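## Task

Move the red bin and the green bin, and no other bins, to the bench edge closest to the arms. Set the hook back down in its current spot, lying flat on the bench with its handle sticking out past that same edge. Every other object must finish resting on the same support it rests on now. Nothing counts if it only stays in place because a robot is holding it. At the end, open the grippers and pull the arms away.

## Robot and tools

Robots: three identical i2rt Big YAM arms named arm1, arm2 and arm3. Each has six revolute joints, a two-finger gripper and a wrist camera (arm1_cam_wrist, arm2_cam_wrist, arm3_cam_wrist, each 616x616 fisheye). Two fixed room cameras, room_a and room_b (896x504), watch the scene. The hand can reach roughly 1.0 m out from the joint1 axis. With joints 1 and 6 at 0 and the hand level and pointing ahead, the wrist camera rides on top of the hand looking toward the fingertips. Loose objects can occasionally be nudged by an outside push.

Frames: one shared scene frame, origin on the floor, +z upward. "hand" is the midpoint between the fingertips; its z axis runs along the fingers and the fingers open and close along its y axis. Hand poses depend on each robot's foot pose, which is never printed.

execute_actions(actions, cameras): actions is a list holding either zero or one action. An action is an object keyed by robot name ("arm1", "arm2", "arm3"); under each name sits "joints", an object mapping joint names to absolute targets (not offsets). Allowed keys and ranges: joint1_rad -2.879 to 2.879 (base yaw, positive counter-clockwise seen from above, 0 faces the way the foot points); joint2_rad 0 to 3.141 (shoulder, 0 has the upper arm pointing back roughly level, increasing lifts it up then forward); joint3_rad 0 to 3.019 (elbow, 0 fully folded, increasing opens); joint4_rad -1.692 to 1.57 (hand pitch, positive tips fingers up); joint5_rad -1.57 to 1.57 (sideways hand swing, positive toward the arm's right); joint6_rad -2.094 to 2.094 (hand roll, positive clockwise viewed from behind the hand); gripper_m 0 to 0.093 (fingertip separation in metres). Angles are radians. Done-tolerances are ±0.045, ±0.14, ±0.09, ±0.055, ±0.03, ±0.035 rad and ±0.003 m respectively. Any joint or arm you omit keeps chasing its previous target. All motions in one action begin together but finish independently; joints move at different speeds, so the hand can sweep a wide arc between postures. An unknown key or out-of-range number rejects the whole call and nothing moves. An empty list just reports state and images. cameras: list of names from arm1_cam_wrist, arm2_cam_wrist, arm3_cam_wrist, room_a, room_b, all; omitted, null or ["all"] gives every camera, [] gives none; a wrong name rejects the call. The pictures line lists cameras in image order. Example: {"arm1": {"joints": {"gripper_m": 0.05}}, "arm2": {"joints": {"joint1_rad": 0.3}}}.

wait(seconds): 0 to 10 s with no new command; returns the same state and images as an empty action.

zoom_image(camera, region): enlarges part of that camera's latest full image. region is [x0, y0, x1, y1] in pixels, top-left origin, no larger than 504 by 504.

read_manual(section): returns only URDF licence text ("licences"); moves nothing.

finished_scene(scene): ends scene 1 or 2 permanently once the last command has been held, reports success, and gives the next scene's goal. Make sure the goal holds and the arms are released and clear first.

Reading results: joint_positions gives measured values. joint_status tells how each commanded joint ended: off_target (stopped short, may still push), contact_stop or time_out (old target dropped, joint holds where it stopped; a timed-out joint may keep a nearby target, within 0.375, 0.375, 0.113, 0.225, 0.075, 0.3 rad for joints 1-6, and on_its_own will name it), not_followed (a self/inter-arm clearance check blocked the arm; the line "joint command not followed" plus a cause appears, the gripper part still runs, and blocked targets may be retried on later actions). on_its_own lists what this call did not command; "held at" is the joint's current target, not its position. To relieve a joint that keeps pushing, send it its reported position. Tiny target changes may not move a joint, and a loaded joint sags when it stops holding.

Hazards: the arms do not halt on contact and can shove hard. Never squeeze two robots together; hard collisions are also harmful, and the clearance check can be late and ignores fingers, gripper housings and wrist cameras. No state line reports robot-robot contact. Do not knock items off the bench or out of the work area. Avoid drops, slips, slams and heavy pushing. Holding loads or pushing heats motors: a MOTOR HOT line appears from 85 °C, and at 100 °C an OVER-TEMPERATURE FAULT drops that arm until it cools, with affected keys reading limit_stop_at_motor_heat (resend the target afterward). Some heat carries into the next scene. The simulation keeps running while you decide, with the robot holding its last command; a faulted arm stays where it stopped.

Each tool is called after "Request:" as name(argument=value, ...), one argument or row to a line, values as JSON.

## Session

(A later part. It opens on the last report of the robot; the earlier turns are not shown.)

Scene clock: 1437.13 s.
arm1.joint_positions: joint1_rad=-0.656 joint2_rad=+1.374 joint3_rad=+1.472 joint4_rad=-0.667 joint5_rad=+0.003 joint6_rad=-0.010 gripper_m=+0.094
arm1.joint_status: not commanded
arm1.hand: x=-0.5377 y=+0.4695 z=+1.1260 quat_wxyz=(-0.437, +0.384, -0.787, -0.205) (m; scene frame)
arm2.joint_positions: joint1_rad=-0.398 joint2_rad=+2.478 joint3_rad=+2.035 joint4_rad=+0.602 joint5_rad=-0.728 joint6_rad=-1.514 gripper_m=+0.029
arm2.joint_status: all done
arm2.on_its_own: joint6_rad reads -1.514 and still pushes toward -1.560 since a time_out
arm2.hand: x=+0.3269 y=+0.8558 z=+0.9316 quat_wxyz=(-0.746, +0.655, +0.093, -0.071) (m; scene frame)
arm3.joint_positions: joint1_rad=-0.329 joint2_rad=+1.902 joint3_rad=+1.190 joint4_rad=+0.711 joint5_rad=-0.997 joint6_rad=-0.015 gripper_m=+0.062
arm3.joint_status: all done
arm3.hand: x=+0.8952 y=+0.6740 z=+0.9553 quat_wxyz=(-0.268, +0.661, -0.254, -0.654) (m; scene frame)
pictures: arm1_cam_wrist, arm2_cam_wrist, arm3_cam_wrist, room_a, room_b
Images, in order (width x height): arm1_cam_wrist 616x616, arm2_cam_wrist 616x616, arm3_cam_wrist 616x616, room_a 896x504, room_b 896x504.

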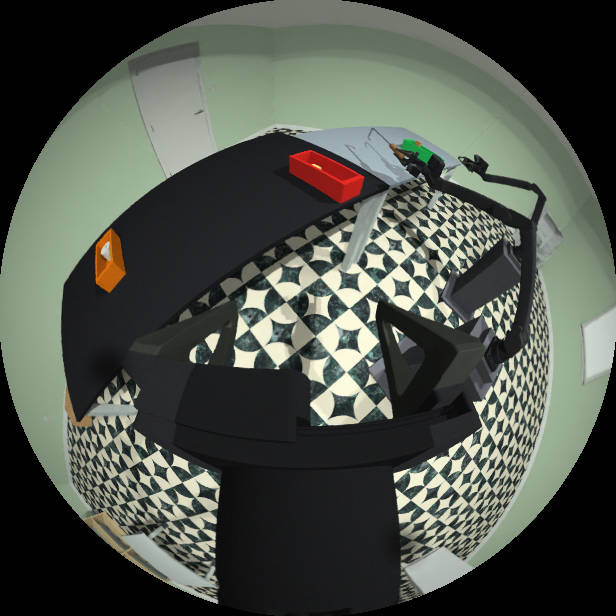

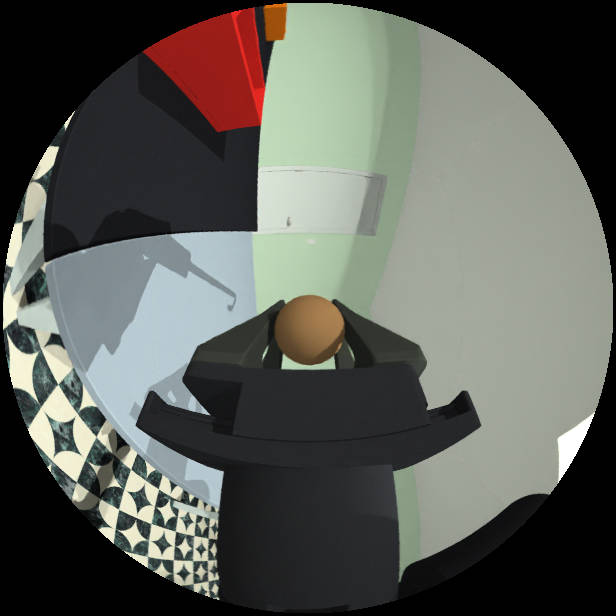

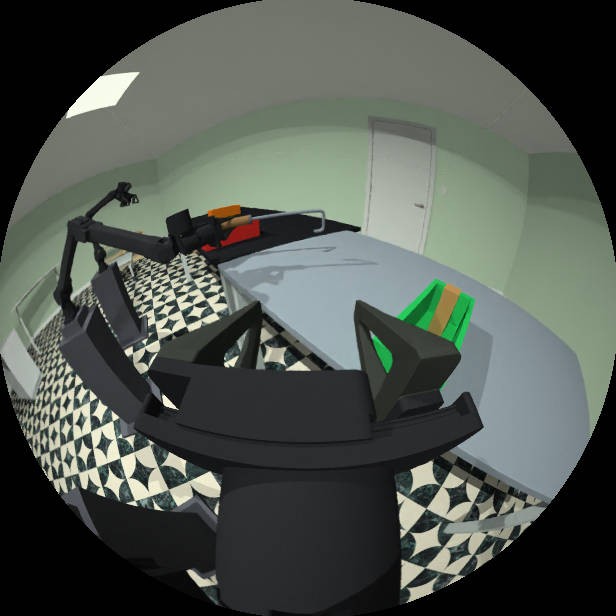

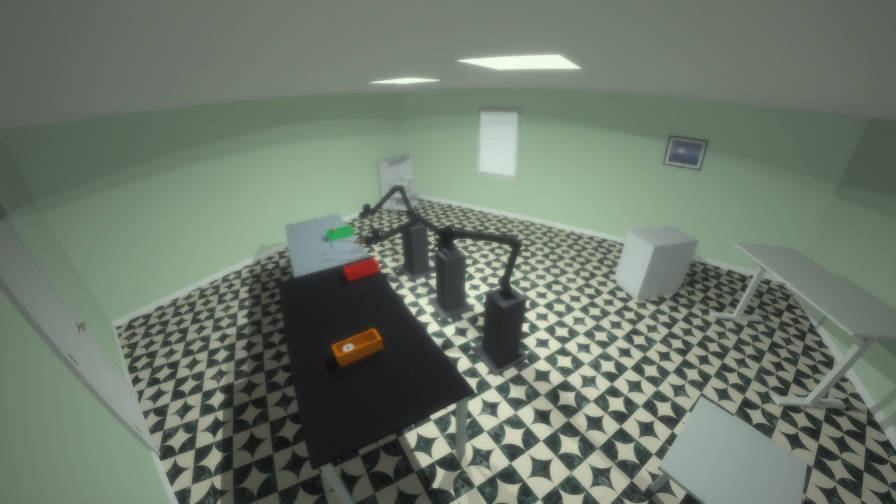

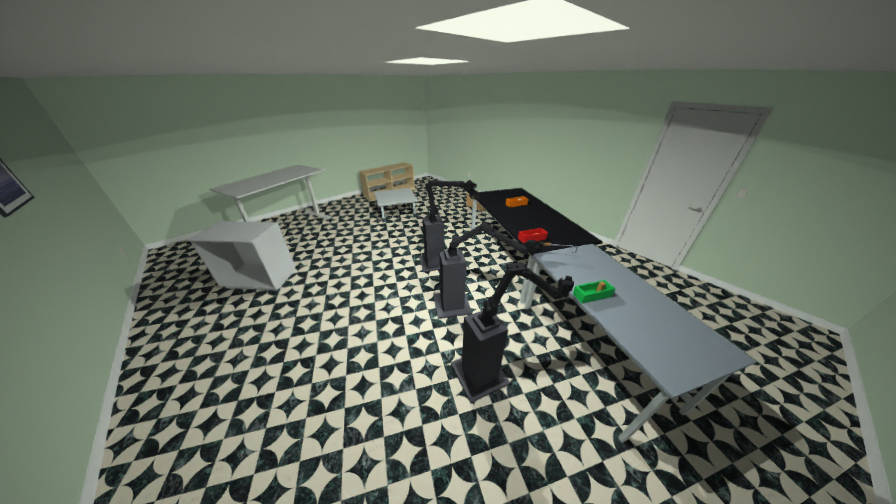

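Request:
execute_actions(
  actions=[
    {"arm2": {"joints": {"joint1_rad": -0.599, "joint3_rad": 2.37, "joint4_rad": 0.42, "joint5_rad": -0.687}}},
  ],
  cameras=["arm3_cam_wrist"],
)

Request:
execute_actions(
  actions=[
    {"arm2": {"joints": {"joint4_rad": 0.22, "joint6_rad": 0.0}}},
  ],
  cameras=["arm2_cam_wrist", "arm3_cam_wrist"],
)

Scene clock: 1545.77 s.
arm1.joint_positions: joint1_rad=-0.656 joint2_rad=+1.374 joint3_rad=+1.472 joint4_rad=-0.667 joint5_rad=+0.003 joint6_rad=-0.010 gripper_m=+0.094
arm1.joint_status: not commanded
arm1.hand: x=-0.5377 y=+0.4695 z=+1.1260 quat_wxyz=(-0.437, +0.384, -0.787, -0.205) (m; scene frame)
arm2.joint_positions: joint1_rad=-0.600 joint2_rad=+2.463 joint3_rad=+2.302 joint4_rad=+0.399 joint5_rad=-0.690 joint6_rad=-1.517 gripper_m=+0.029
arm2.joint_status: all done
arm2.on_its_own: joint6_rad reads -1.517 and still pushes toward -1.560 since a time_out
arm2.hand: x=+0.5142 y=+0.7914 z=+1.0541 quat_wxyz=(-0.769, +0.638, +0.031, +0.034) (m; scene frame)
arm3.joint_positions: joint1_rad=-0.329 joint2_rad=+1.902 joint3_rad=+1.190 joint4_rad=+0.711 joint5_rad=-0.997 joint6_rad=-0.015 gripper_m=+0.062
arm3.joint_status: not commanded
arm3.hand: x=+0.8952 y=+0.6740 z=+0.9553 quat_wxyz=(-0.268, +0.661, -0.254, -0.654) (m; scene frame)
pictures: arm3_cam_wrist
Images, in order (width x height): arm3_cam_wrist 616x616.

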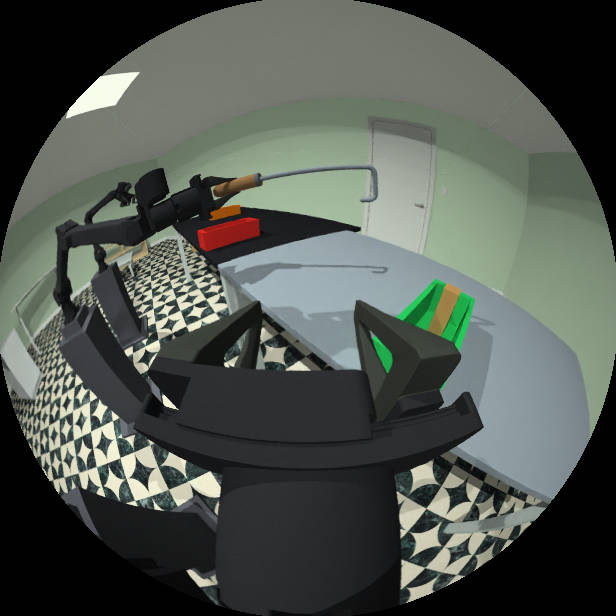

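Scene clock: 1547.90 s.
arm1.joint_positions: joint1_rad=-0.656 joint2_rad=+1.374 joint3_rad=+1.472 joint4_rad=-0.667 joint5_rad=+0.003 joint6_rad=-0.010 gripper_m=+0.094
arm1.joint_status: not commanded
arm1.hand: x=-0.5377 y=+0.4695 z=+1.1260 quat_wxyz=(-0.437, +0.384, -0.787, -0.205) (m; scene frame)
arm2.joint_positions: joint1_rad=-0.600 joint2_rad=+2.463 joint3_rad=+2.304 joint4_rad=+0.202 joint5_rad=-0.685 joint6_rad=-0.016 gripper_m=+0.029
arm2.joint_status: all done
arm2.hand: x=+0.5191 y=+0.7955 z=+1.0153 quat_wxyz=(-0.522, +0.497, -0.485, -0.496) (m; scene frame)
arm3.joint_positions: joint1_rad=-0.329 joint2_rad=+1.902 joint3_rad=+1.190 joint4_rad=+0.711 joint5_rad=-0.997 joint6_rad=-0.015 gripper_m=+0.062
arm3.joint_status: not commanded
arm3.hand: x=+0.8952 y=+0.6740 z=+0.9553 quat_wxyz=(-0.268, +0.661, -0.254, -0.654) (m; scene frame)
pictures: arm2_cam_wrist, arm3_cam_wrist
Images, in order (width x height): arm2_cam_wrist 616x616, arm3_cam_wrist 616x616.

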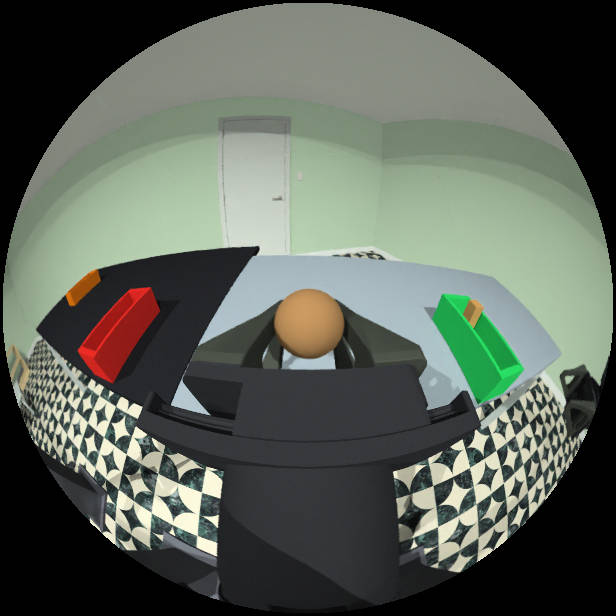

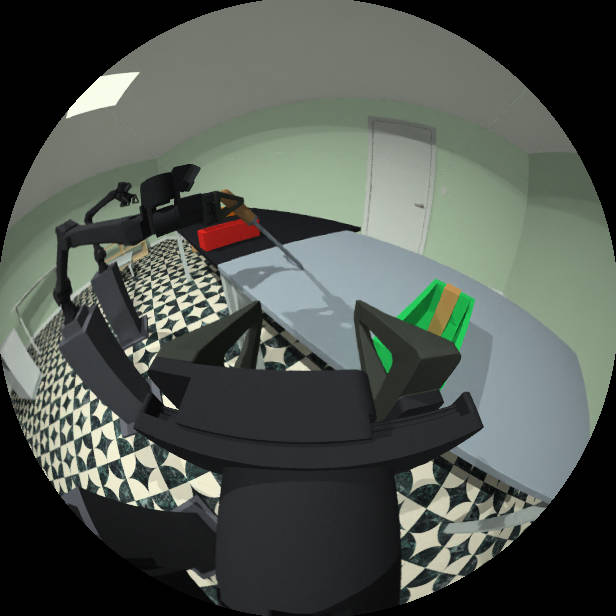

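Request:
execute_actions(
  actions=[
    {"arm2": {"joints": {"joint1_rad": -0.654, "joint2_rad": 2.37, "joint3_rad": 1.985, "joint4_rad": 0.505, "joint5_rad": -0.742}}},
  ],
  cameras=["arm2_cam_wrist", "arm3_cam_wrist"],
)

Scene clock: 1556.63 s.
arm1.joint_positions: joint1_rad=-0.656 joint2_rad=+1.374 joint3_rad=+1.472 joint4_rad=-0.667 joint5_rad=+0.003 joint6_rad=-0.010 gripper_m=+0.094
arm1.joint_status: not commanded
arm1.hand: x=-0.5377 y=+0.4695 z=+1.1260 quat_wxyz=(-0.437, +0.384, -0.787, -0.205) (m; scene frame)
arm2.joint_positions: joint1_rad=-0.664 joint2_rad=+2.401 joint3_rad=+1.976 joint4_rad=+0.488 joint5_rad=-0.741 joint6_rad=-0.007 gripper_m=+0.029
arm2.joint_status: all done
arm2.hand: x=+0.5302 y=+0.7311 z=+0.9419 quat_wxyz=(-0.529, +0.493, -0.482, -0.495) (m; scene frame)
arm3.joint_positions: joint1_rad=-0.329 joint2_rad=+1.902 joint3_rad=+1.190 joint4_rad=+0.711 joint5_rad=-0.997 joint6_rad=-0.015 gripper_m=+0.062
arm3.joint_status: not commanded
arm3.hand: x=+0.8952 y=+0.6740 z=+0.9553 quat_wxyz=(-0.268, +0.661, -0.254, -0.654) (m; scene frame)
pictures: arm2_cam_wrist, arm3_cam_wrist
Images, in order (width x height): arm2_cam_wrist 616x616, arm3_cam_wrist 616x616.

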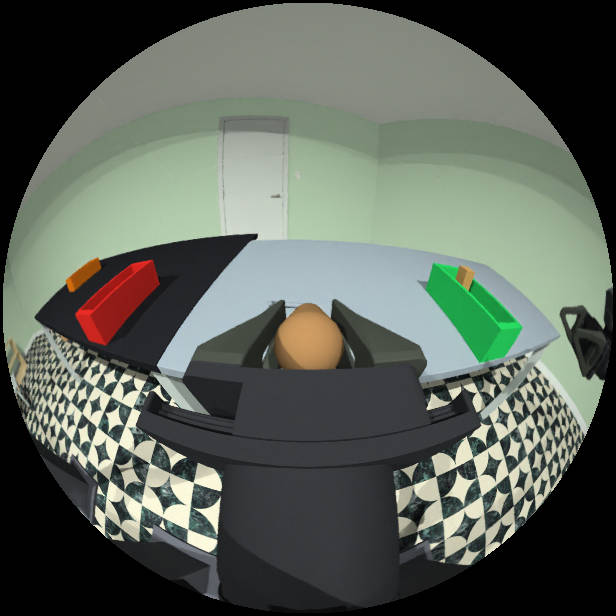

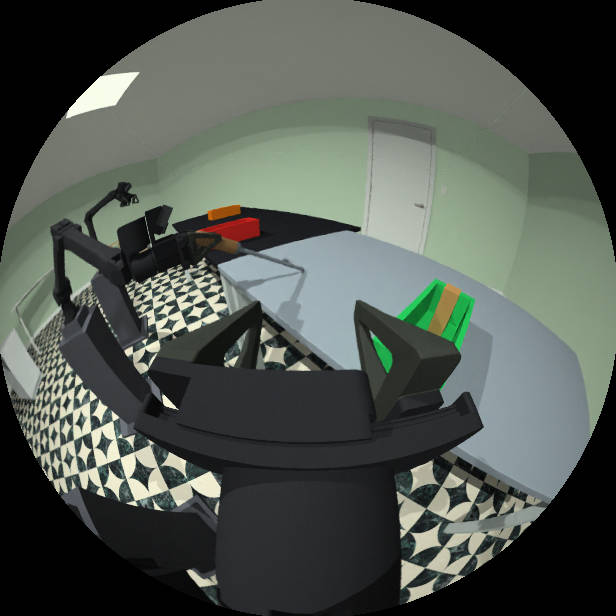

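Request:
execute_actions(
  actions=[
    {"arm2": {"joints": {"joint1_rad": -0.632, "joint2_rad": 2.585, "joint3_rad": 2.1, "joint4_rad": 0.64, "joint5_rad": -0.725}}},
  ],
  cameras=["arm2_cam_wrist", "arm3_cam_wrist"],
)

Scene clock: 1563.10 s.
arm1.joint_positions: joint1_rad=-0.656 joint2_rad=+1.374 joint3_rad=+1.472 joint4_rad=-0.667 joint5_rad=+0.003 joint6_rad=-0.010 gripper_m=+0.094
arm1.joint_status: not commanded
arm1.hand: x=-0.5377 y=+0.4695 z=+1.1260 quat_wxyz=(-0.437, +0.384, -0.787, -0.205) (m; scene frame)
arm2.joint_positions: joint1_rad=-0.636 joint2_rad=+2.605 joint3_rad=+2.061 joint4_rad=+0.624 joint5_rad=-0.726 joint6_rad=-0.004 gripper_m=+0.029
arm2.joint_status: all done
arm2.hand: x=+0.5207 y=+0.7563 z=+0.8358 quat_wxyz=(-0.531, +0.494, -0.473, -0.500) (m; scene frame)
arm3.joint_positions: joint1_rad=-0.329 joint2_rad=+1.902 joint3_rad=+1.190 joint4_rad=+0.711 joint5_rad=-0.997 joint6_rad=-0.015 gripper_m=+0.062
arm3.joint_status: not commanded
arm3.hand: x=+0.8952 y=+0.6740 z=+0.9553 quat_wxyz=(-0.268, +0.661, -0.254, -0.654) (m; scene frame)
pictures: arm2_cam_wrist, arm3_cam_wrist
Images, in order (width x height): arm2_cam_wrist 616x616, arm3_cam_wrist 616x616.

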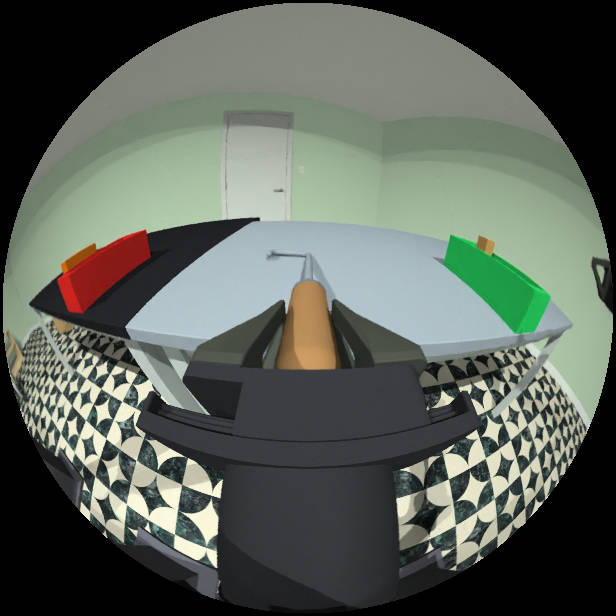

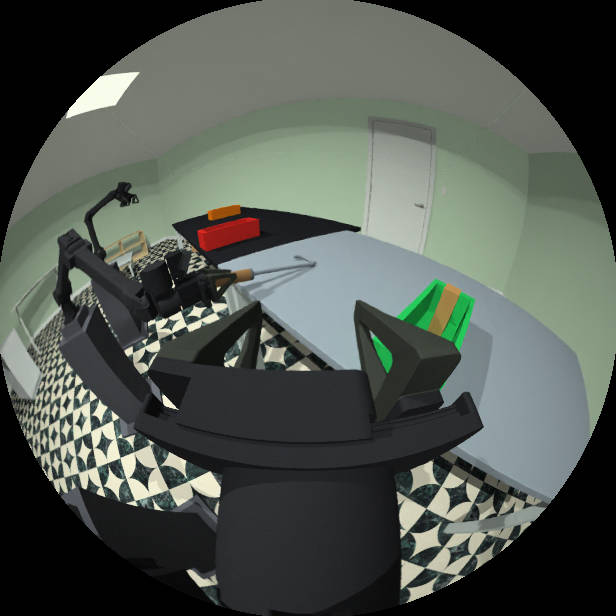

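Request:
execute_actions(
  actions=[
    {"arm2": {"joints": {"joint2_rad": 2.63}}},
  ],
  cameras=["arm2_cam_wrist", "arm3_cam_wrist"],
)

Request:
zoom_image(
  camera="arm3_cam_wrist",
  region=[130, 200, 370, 340],
)

Scene clock: 1595.20 s.
arm1.joint_positions: joint1_rad=-0.656 joint2_rad=+1.374 joint3_rad=+1.472 joint4_rad=-0.667 joint5_rad=+0.003 joint6_rad=-0.010 gripper_m=+0.094
arm1.joint_status: not commanded
arm1.hand: x=-0.5377 y=+0.4695 z=+1.1260 quat_wxyz=(-0.437, +0.384, -0.787, -0.205) (m; scene frame)
arm2.joint_positions: joint1_rad=-0.636 joint2_rad=+2.608 joint3_rad=+2.061 joint4_rad=+0.624 joint5_rad=-0.726 joint6_rad=-0.004 gripper_m=+0.029
arm2.joint_status: all done
arm2.hand: x=+0.5205 y=+0.7562 z=+0.8327 quat_wxyz=(-0.530, +0.494, -0.474, -0.499) (m; scene frame)
arm3.joint_positions: joint1_rad=-0.329 joint2_rad=+1.902 joint3_rad=+1.190 joint4_rad=+0.711 joint5_rad=-0.997 joint6_rad=-0.015 gripper_m=+0.062
arm3.joint_status: not commanded
arm3.hand: x=+0.8952 y=+0.6740 z=+0.9553 quat_wxyz=(-0.268, +0.661, -0.254, -0.654) (m; scene frame)
pictures: arm2_cam_wrist, arm3_cam_wrist
Images, in order (width x height): arm2_cam_wrist 616x616, arm3_cam_wrist 616x616.

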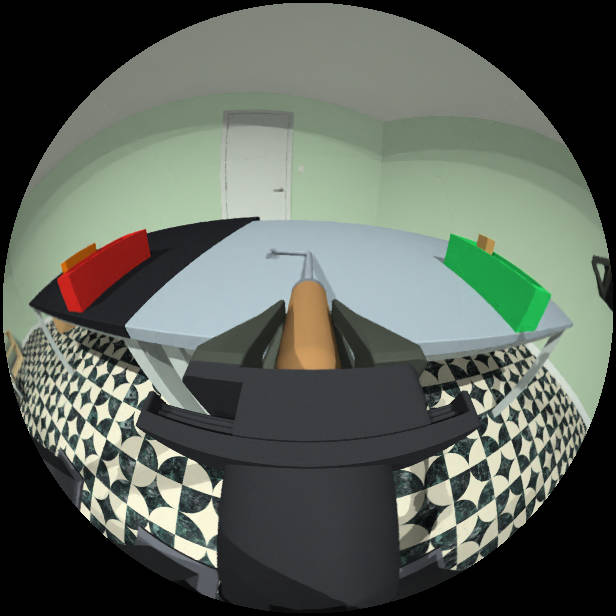

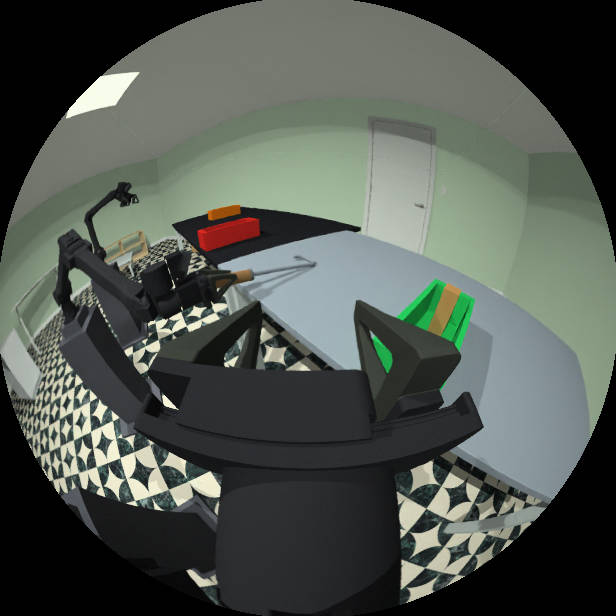

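Region (130, 200, 370, 340) of arm3_cam_wrist's 616x616 image, scaled by 2.100, with more detail than that image has; it fills the top 294 rows of this view, and the rest is white.

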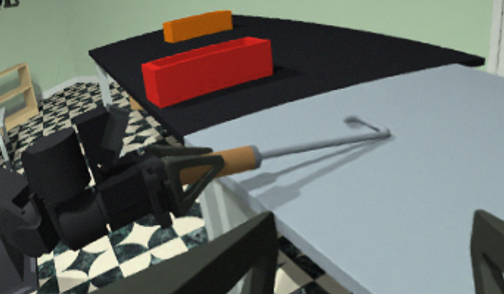

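Request:
execute_actions(
  actions=[
    {"arm2": {"joints": {"joint2_rad": 2.67}}},
  ],
  cameras=["arm2_cam_wrist", "arm3_cam_wrist"],
)

Request:
zoom_image(
  camera="arm3_cam_wrist",
  region=[130, 200, 370, 340],
)

Scene clock: 1598.40 s.
arm1.joint_positions: joint1_rad=-0.656 joint2_rad=+1.374 joint3_rad=+1.472 joint4_rad=-0.667 joint5_rad=+0.003 joint6_rad=-0.010 gripper_m=+0.094
arm1.joint_status: not commanded
arm1.hand: x=-0.5377 y=+0.4695 z=+1.1260 quat_wxyz=(-0.437, +0.384, -0.787, -0.205) (m; scene frame)
arm2.joint_positions: joint1_rad=-0.636 joint2_rad=+2.649 joint3_rad=+2.062 joint4_rad=+0.636 joint5_rad=-0.722 joint6_rad=-0.004 gripper_m=+0.029
arm2.joint_status: all done
arm2.hand: x=+0.5191 y=+0.7542 z=+0.7989 quat_wxyz=(-0.521, +0.494, -0.486, -0.498) (m; scene frame)
arm3.joint_positions: joint1_rad=-0.329 joint2_rad=+1.902 joint3_rad=+1.190 joint4_rad=+0.711 joint5_rad=-0.997 joint6_rad=-0.015 gripper_m=+0.062
arm3.joint_status: not commanded
arm3.hand: x=+0.8952 y=+0.6740 z=+0.9553 quat_wxyz=(-0.268, +0.661, -0.254, -0.654) (m; scene frame)
pictures: arm2_cam_wrist, arm3_cam_wrist
Images, in order (width x height): arm2_cam_wrist 616x616, arm3_cam_wrist 616x616.

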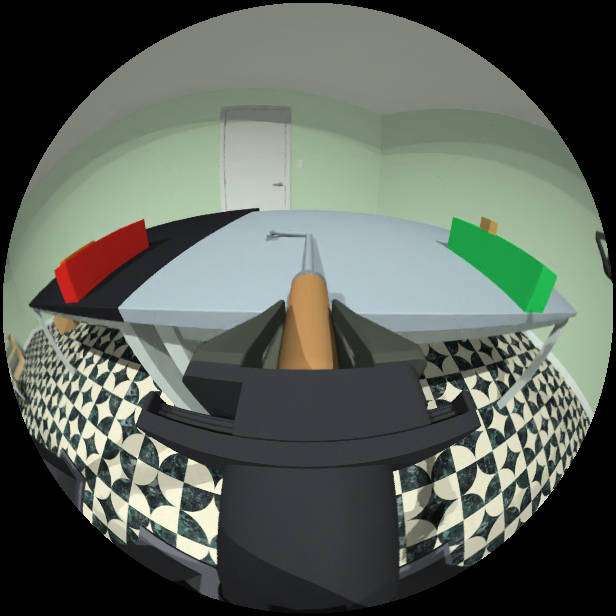

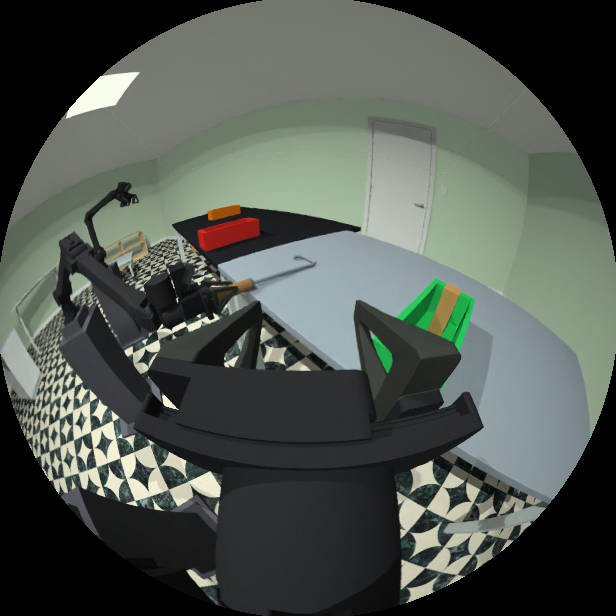

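Region (130, 200, 370, 340) of arm3_cam_wrist's 616x616 image, scaled by 2.100, with more detail than that image has; it fills the top 294 rows of this view, and the rest is white.

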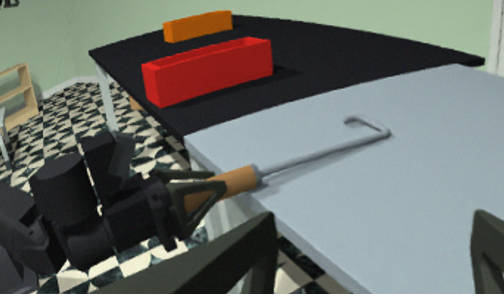

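Request:
execute_actions(
  actions=[
    {"arm2": {"joints": {"gripper_m": 0.085}}, "arm3": {"joints": {"joint1_rad": 0.0, "joint5_rad": 0.622, "joint6_rad": -1.57, "gripper_m": 0.09}}},
  ],
  cameras=["arm2_cam_wrist"],
)

Request:
execute_actions(
  actions=[
    {"arm2": {"joints": {"joint2_rad": 2.4}}},
  ],
  cameras=["arm2_cam_wrist"],
)

Request:
execute_actions(
  actions=[
    {"arm2": {"joints": {"joint1_rad": 0.1, "joint2_rad": 1.5, "joint3_rad": 1.2, "joint4_rad": 0.0, "joint5_rad": 0.6}}, "arm3": {"joints": {"joint1_rad": 0.56}}},
  ],
  cameras=["arm2_cam_wrist", "arm3_cam_wrist"],
)

Request:
execute_actions(
  actions=[
    {"arm3": {"joints": {"joint2_rad": 2.455, "joint3_rad": 1.735, "joint4_rad": 0.74}}},
  ],
  cameras=["arm2_cam_wrist", "arm3_cam_wrist"],
)

Scene clock: 1610.00 s.
arm1.joint_positions: joint1_rad=-0.656 joint2_rad=+1.374 joint3_rad=+1.472 joint4_rad=-0.667 joint5_rad=+0.003 joint6_rad=-0.010 gripper_m=+0.094
arm1.joint_status: not commanded
arm1.hand: x=-0.5377 y=+0.4695 z=+1.1260 quat_wxyz=(-0.437, +0.384, -0.787, -0.205) (m; scene frame)
arm2.joint_positions: joint1_rad=-0.636 joint2_rad=+2.649 joint3_rad=+2.062 joint4_rad=+0.636 joint5_rad=-0.722 joint6_rad=-0.004 gripper_m=+0.085
arm2.joint_status: all done
arm2.hand: x=+0.5191 y=+0.7542 z=+0.7989 quat_wxyz=(-0.521, +0.494, -0.486, -0.498) (m; scene frame)
arm3.joint_positions: joint1_rad=-0.009 joint2_rad=+1.902 joint3_rad=+1.190 joint4_rad=+0.711 joint5_rad=+0.619 joint6_rad=-1.554 gripper_m=+0.090
arm3.joint_status: all done
arm3.hand: x=+0.9175 y=+0.7126 z=+0.9556 quat_wxyz=(-0.690, +0.683, -0.172, +0.164) (m; scene frame)
pictures: arm2_cam_wrist
Images, in order (width x height): arm2_cam_wrist 616x616.

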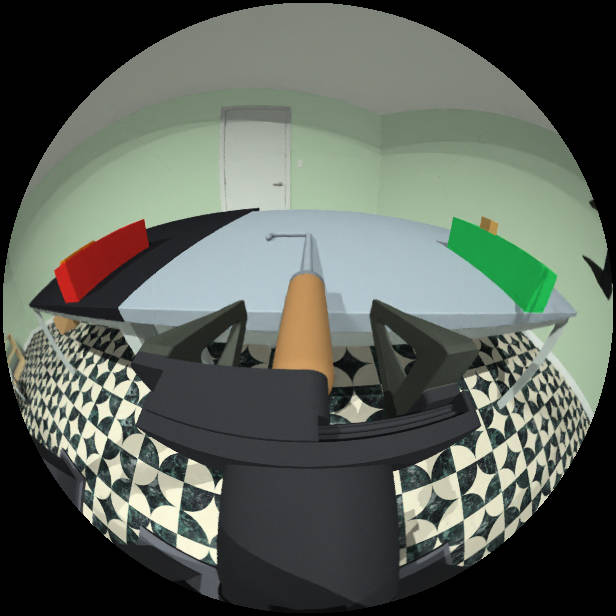

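Scene clock: 1611.47 s.
arm1.joint_positions: joint1_rad=-0.656 joint2_rad=+1.374 joint3_rad=+1.472 joint4_rad=-0.667 joint5_rad=+0.003 joint6_rad=-0.010 gripper_m=+0.094
arm1.joint_status: not commanded
arm1.hand: x=-0.5377 y=+0.4695 z=+1.1260 quat_wxyz=(-0.437, +0.384, -0.787, -0.205) (m; scene frame)
arm2.joint_positions: joint1_rad=-0.636 joint2_rad=+2.385 joint3_rad=+2.089 joint4_rad=+0.636 joint5_rad=-0.722 joint6_rad=-0.004 gripper_m=+0.085
arm2.joint_status: all done
arm2.hand: x=+0.5152 y=+0.7477 z=+1.0482 quat_wxyz=(-0.616, +0.481, -0.376, -0.497) (m; scene frame)
arm3.joint_positions: joint1_rad=-0.009 joint2_rad=+1.902 joint3_rad=+1.190 joint4_rad=+0.711 joint5_rad=+0.619 joint6_rad=-1.554 gripper_m=+0.090
arm3.joint_status: not commanded
arm3.hand: x=+0.9175 y=+0.7126 z=+0.9556 quat_wxyz=(-0.690, +0.683, -0.172, +0.164) (m; scene frame)
pictures: arm2_cam_wrist
Images, in order (width x height): arm2_cam_wrist 616x616.

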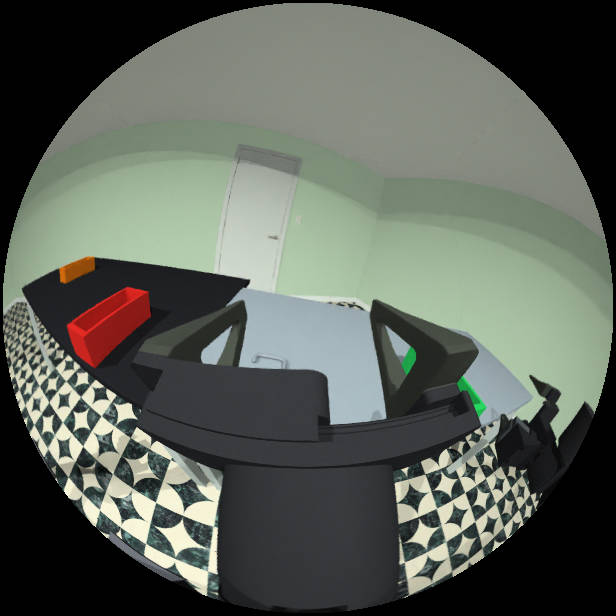

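Scene clock: 1613.27 s.
arm1.joint_positions: joint1_rad=-0.656 joint2_rad=+1.374 joint3_rad=+1.472 joint4_rad=-0.667 joint5_rad=+0.003 joint6_rad=-0.010 gripper_m=+0.094
arm1.joint_status: not commanded
arm1.hand: x=-0.5377 y=+0.4695 z=+1.1260 quat_wxyz=(-0.437, +0.384, -0.787, -0.205) (m; scene frame)
arm2.joint_positions: joint1_rad=+0.094 joint2_rad=+1.488 joint3_rad=+1.197 joint4_rad=+0.007 joint5_rad=+0.596 joint6_rad=-0.004 gripper_m=+0.085
arm2.joint_status: all done
arm2.hand: x=+0.0955 y=+0.6351 z=+1.0962 quat_wxyz=(-0.572, +0.414, -0.667, -0.239) (m; scene frame)
arm3.joint_positions: joint1_rad=+0.553 joint2_rad=+1.902 joint3_rad=+1.190 joint4_rad=+0.711 joint5_rad=+0.620 joint6_rad=-1.554 gripper_m=+0.090
arm3.joint_status: all done
arm3.hand: x=+0.5340 y=+0.6024 z=+0.9524 quat_wxyz=(-0.708, +0.705, +0.025, -0.032) (m; scene frame)
pictures: arm2_cam_wrist, arm3_cam_wrist
Images, in order (width x height): arm2_cam_wrist 616x616, arm3_cam_wrist 616x616.

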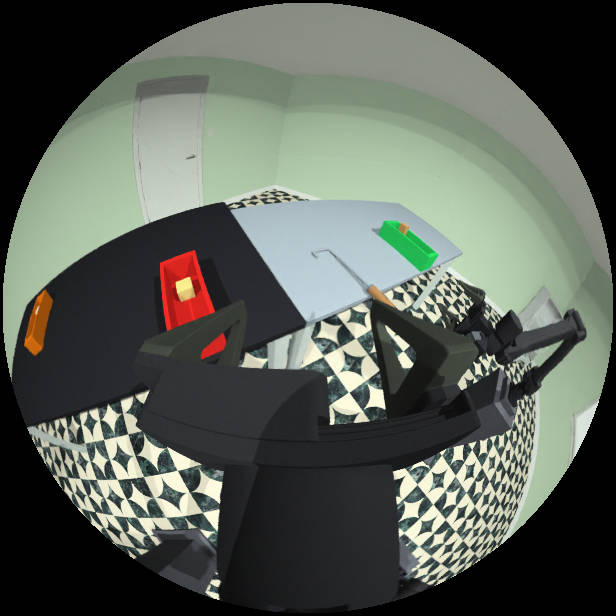

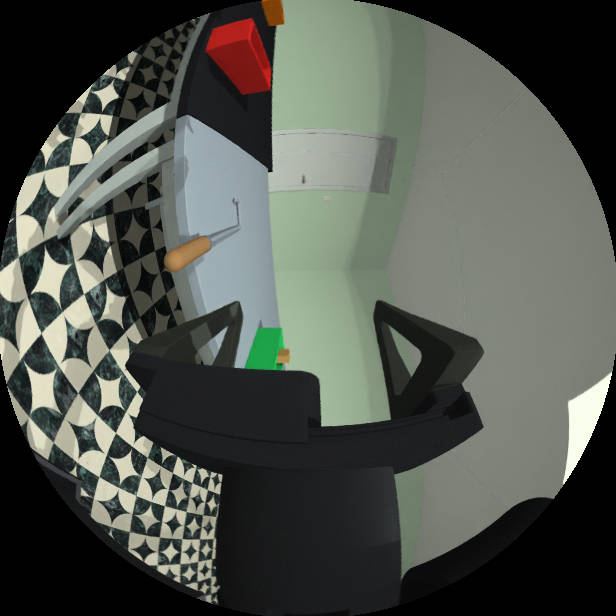

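Scene clock: 1614.83 s.
arm1.joint_positions: joint1_rad=-0.656 joint2_rad=+1.374 joint3_rad=+1.472 joint4_rad=-0.667 joint5_rad=+0.003 joint6_rad=-0.010 gripper_m=+0.094
arm1.joint_status: not commanded
arm1.hand: x=-0.5377 y=+0.4695 z=+1.1260 quat_wxyz=(-0.437, +0.384, -0.787, -0.205) (m; scene frame)
arm2.joint_positions: joint1_rad=+0.094 joint2_rad=+1.488 joint3_rad=+1.197 joint4_rad=+0.007 joint5_rad=+0.596 joint6_rad=-0.004 gripper_m=+0.085
arm2.joint_status: not commanded
arm2.hand: x=+0.0955 y=+0.6351 z=+1.0962 quat_wxyz=(-0.572, +0.414, -0.667, -0.239) (m; scene frame)
arm3.joint_positions: joint1_rad=+0.553 joint2_rad=+2.454 joint3_rad=+1.694 joint4_rad=+0.732 joint5_rad=+0.621 joint6_rad=-1.556 gripper_m=+0.090
arm3.joint_status: all done
arm3.hand: x=+0.4475 y=+0.7072 z=+0.7843 quat_wxyz=(-0.700, +0.713, +0.031, -0.025) (m; scene frame)
pictures: arm2_cam_wrist, arm3_cam_wrist
Images, in order (width x height): arm2_cam_wrist 616x616, arm3_cam_wrist 616x616.

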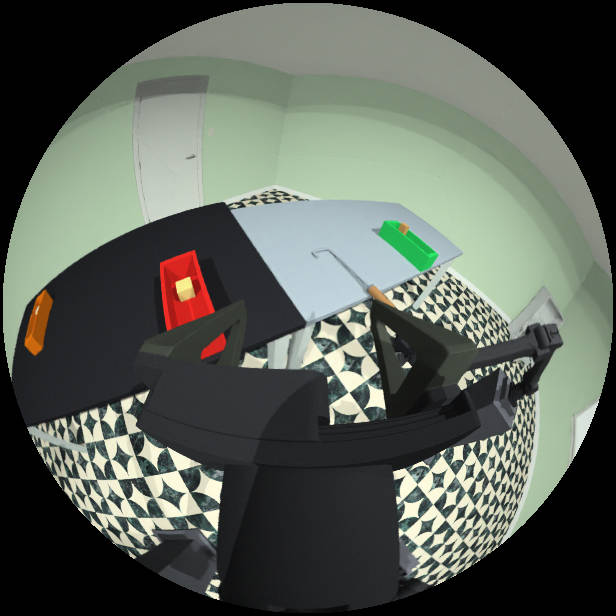

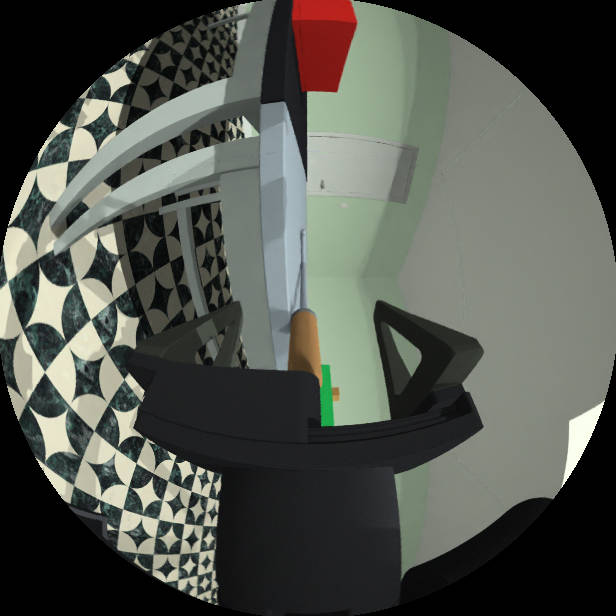

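Request:
execute_actions(
  actions=[
    {"arm3": {"joints": {"joint1_rad": 0.455}}},
  ],
  cameras=["arm2_cam_wrist", "arm3_cam_wrist"],
)

Scene clock: 1638.17 s.
arm1.joint_positions: joint1_rad=-0.656 joint2_rad=+1.374 joint3_rad=+1.472 joint4_rad=-0.667 joint5_rad=+0.003 joint6_rad=-0.010 gripper_m=+0.094
arm1.joint_status: not commanded
arm1.hand: x=-0.5377 y=+0.4695 z=+1.1260 quat_wxyz=(-0.437, +0.384, -0.787, -0.205) (m; scene frame)
arm2.joint_positions: joint1_rad=+0.094 joint2_rad=+1.488 joint3_rad=+1.197 joint4_rad=+0.007 joint5_rad=+0.596 joint6_rad=-0.004 gripper_m=+0.085
arm2.joint_status: not commanded
arm2.hand: x=+0.0955 y=+0.6351 z=+1.0962 quat_wxyz=(-0.572, +0.414, -0.667, -0.239) (m; scene frame)
arm3.joint_positions: joint1_rad=+0.454 joint2_rad=+2.454 joint3_rad=+1.694 joint4_rad=+0.732 joint5_rad=+0.621 joint6_rad=-1.556 gripper_m=+0.090
arm3.joint_status: all done
arm3.hand: x=+0.5203 y=+0.7501 z=+0.7850 quat_wxyz=(-0.701, +0.713, -0.004, +0.010) (m; scene frame)
pictures: arm2_cam_wrist, arm3_cam_wrist
Images, in order (width x height): arm2_cam_wrist 616x616, arm3_cam_wrist 616x616.

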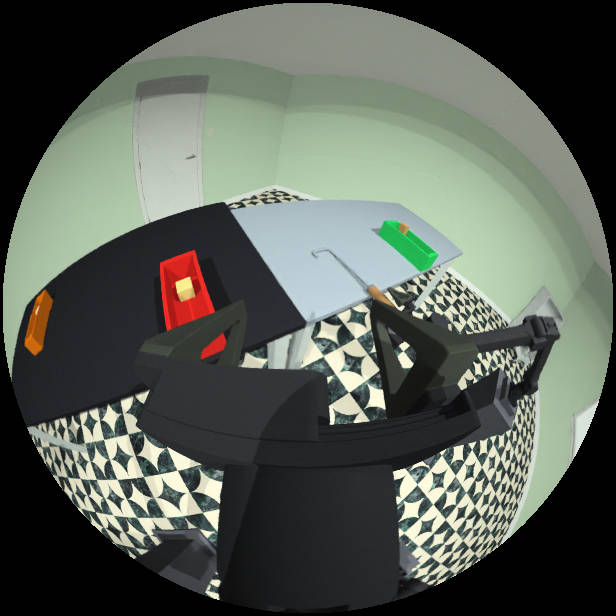

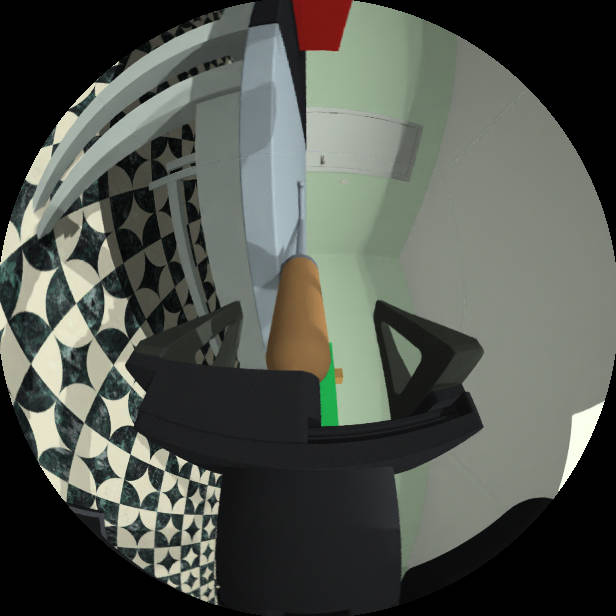

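Request:
execute_actions(
  actions=[
    {"arm3": {"joints": {"gripper_m": 0.01}}},
  ],
  cameras=["arm3_cam_wrist"],
)

Request:
zoom_image(
  camera="arm3_cam_wrist",
  region=[200, 150, 420, 400],
)

Scene clock: 1643.17 s.
arm1.joint_positions: joint1_rad=-0.656 joint2_rad=+1.374 joint3_rad=+1.472 joint4_rad=-0.667 joint5_rad=+0.003 joint6_rad=-0.010 gripper_m=+0.094
arm1.joint_status: not commanded
arm1.hand: x=-0.5377 y=+0.4695 z=+1.1260 quat_wxyz=(-0.437, +0.384, -0.787, -0.205) (m; scene frame)
arm2.joint_positions: joint1_rad=+0.094 joint2_rad=+1.488 joint3_rad=+1.197 joint4_rad=+0.007 joint5_rad=+0.596 joint6_rad=-0.004 gripper_m=+0.085
arm2.joint_status: not commanded
arm2.hand: x=+0.0955 y=+0.6351 z=+1.0962 quat_wxyz=(-0.572, +0.414, -0.667, -0.239) (m; scene frame)
arm3.joint_positions: joint1_rad=+0.454 joint2_rad=+2.455 joint3_rad=+1.694 joint4_rad=+0.731 joint5_rad=+0.621 joint6_rad=-1.557 gripper_m=+0.030
arm3.joint_status: gripper_m off_target (ended at +0.030, target +0.010)
arm3.hand: x=+0.5204 y=+0.7500 z=+0.7841 quat_wxyz=(-0.700, +0.714, -0.003, +0.011) (m; scene frame)
pictures: arm3_cam_wrist
Images, in order (width x height): arm3_cam_wrist 616x616.

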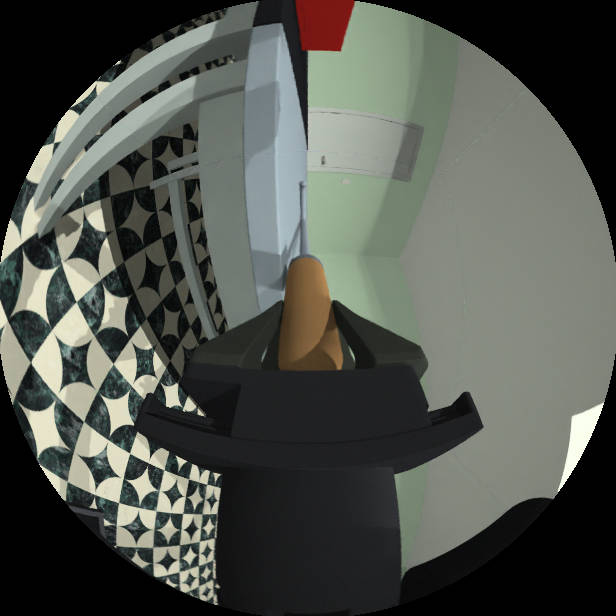

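Region (200, 150, 420, 400) of arm3_cam_wrist's 616x616 image, scaled by 2.016, with more detail than that image has; it fills the left 444 columns of this view, and the rest is white.

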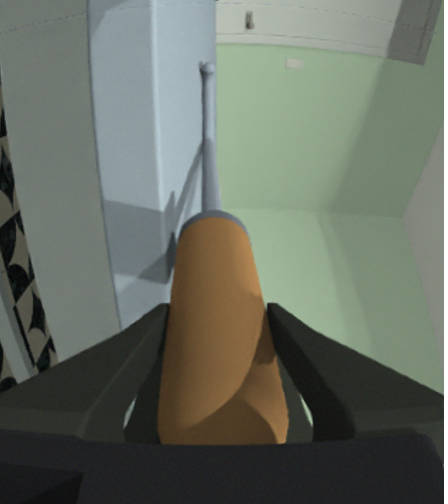

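Request:
execute_actions(
  actions=[
    {"arm3": {"joints": {"joint2_rad": 2.22}}},
  ],
  cameras=["arm3_cam_wrist"],
)

Request:
execute_actions(
  actions=[
    {"arm3": {"joints": {"joint1_rad": -0.794, "joint2_rad": 2.12, "joint3_rad": 1.83, "joint4_rad": 0.42, "joint5_rad": -0.671}}, "arm2": {"joints": {"joint1_rad": -0.5, "joint2_rad": 1.7, "joint3_rad": 1.4, "joint4_rad": 0.0, "joint5_rad": 0.5}}},
  ],
  cameras=["arm2_cam_wrist", "arm3_cam_wrist", "room_b"],
)

Scene clock: 1669.83 s.
arm1.joint_positions: joint1_rad=-0.656 joint2_rad=+1.374 joint3_rad=+1.472 joint4_rad=-0.667 joint5_rad=+0.003 joint6_rad=-0.010 gripper_m=+0.094
arm1.joint_status: not commanded
arm1.hand: x=-0.5377 y=+0.4695 z=+1.1260 quat_wxyz=(-0.437, +0.384, -0.787, -0.205) (m; scene frame)
arm2.joint_positions: joint1_rad=+0.094 joint2_rad=+1.488 joint3_rad=+1.197 joint4_rad=+0.007 joint5_rad=+0.596 joint6_rad=-0.004 gripper_m=+0.085
arm2.joint_status: not commanded
arm2.hand: x=+0.0955 y=+0.6351 z=+1.0962 quat_wxyz=(-0.572, +0.414, -0.667, -0.239) (m; scene frame)
arm3.joint_positions: joint1_rad=+0.454 joint2_rad=+2.242 joint3_rad=+1.688 joint4_rad=+0.712 joint5_rad=+0.622 joint6_rad=-1.560 gripper_m=+0.030
arm3.joint_status: all done
arm3.hand: x=+0.5202 y=+0.7479 z=+0.9540 quat_wxyz=(-0.752, +0.657, -0.040, -0.027) (m; scene frame)
pictures: arm3_cam_wrist
Images, in order (width x height): arm3_cam_wrist 616x616.

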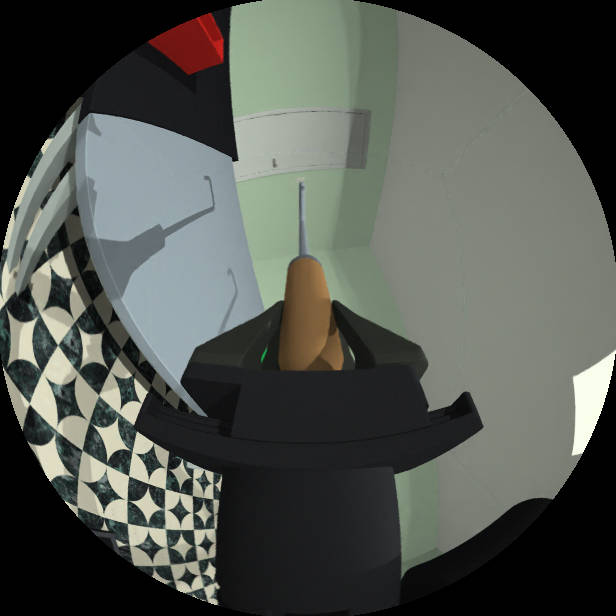

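Scene clock: 1672.60 s.
arm1.joint_positions: joint1_rad=-0.656 joint2_rad=+1.374 joint3_rad=+1.472 joint4_rad=-0.667 joint5_rad=+0.003 joint6_rad=-0.010 gripper_m=+0.094
arm1.joint_status: not commanded
arm1.hand: x=-0.5377 y=+0.4695 z=+1.1260 quat_wxyz=(-0.437, +0.384, -0.787, -0.205) (m; scene frame)
arm2.joint_positions: joint1_rad=-0.495 joint2_rad=+1.710 joint3_rad=+1.353 joint4_rad=+0.006 joint5_rad=+0.501 joint6_rad=-0.004 gripper_m=+0.085
arm2.joint_status: all done
arm2.hand: x=+0.4613 y=+0.5463 z=+1.0357 quat_wxyz=(-0.584, +0.248, -0.769, -0.081) (m; scene frame)
arm3.joint_positions: joint1_rad=-0.801 joint2_rad=+2.159 joint3_rad=+1.763 joint4_rad=+0.391 joint5_rad=-0.670 joint6_rad=-1.560 gripper_m=+0.030
arm3.joint_status: all done
arm3.hand: x=+1.3484 y=+0.7322 z=+1.0005 quat_wxyz=(-0.707, +0.707, +0.003, -0.008) (m; scene frame)
pictures: arm2_cam_wrist, arm3_cam_wrist, room_b
Images, in order (width x height): arm2_cam_wrist 616x616, arm3_cam_wrist 616x616, room_b 896x504.

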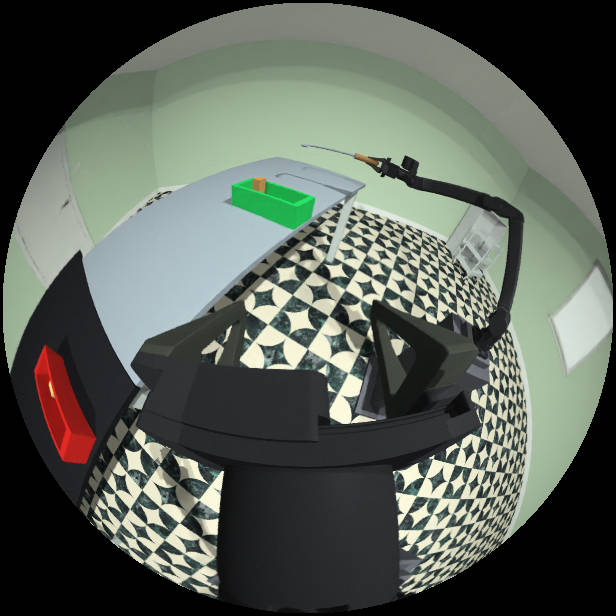

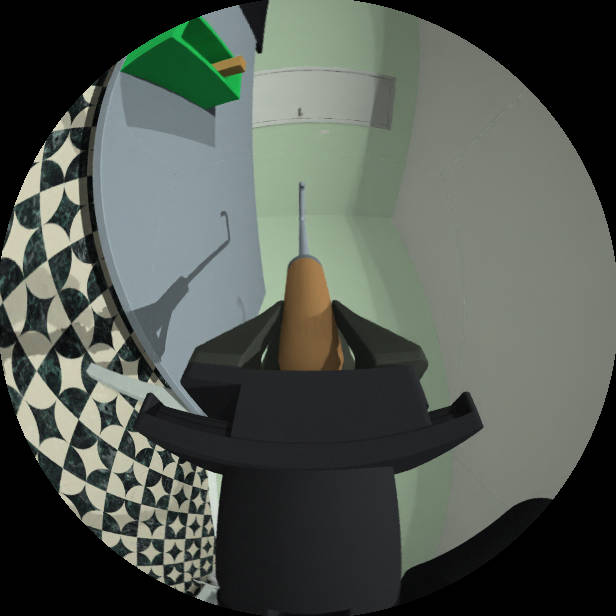

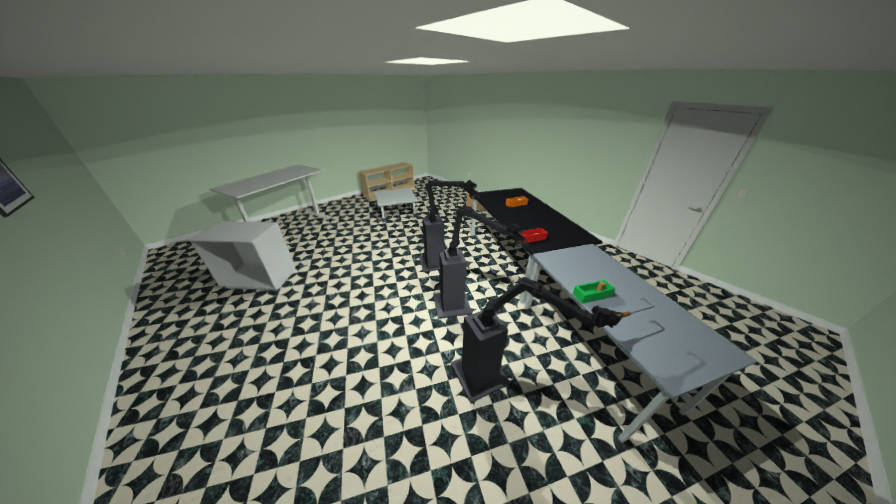

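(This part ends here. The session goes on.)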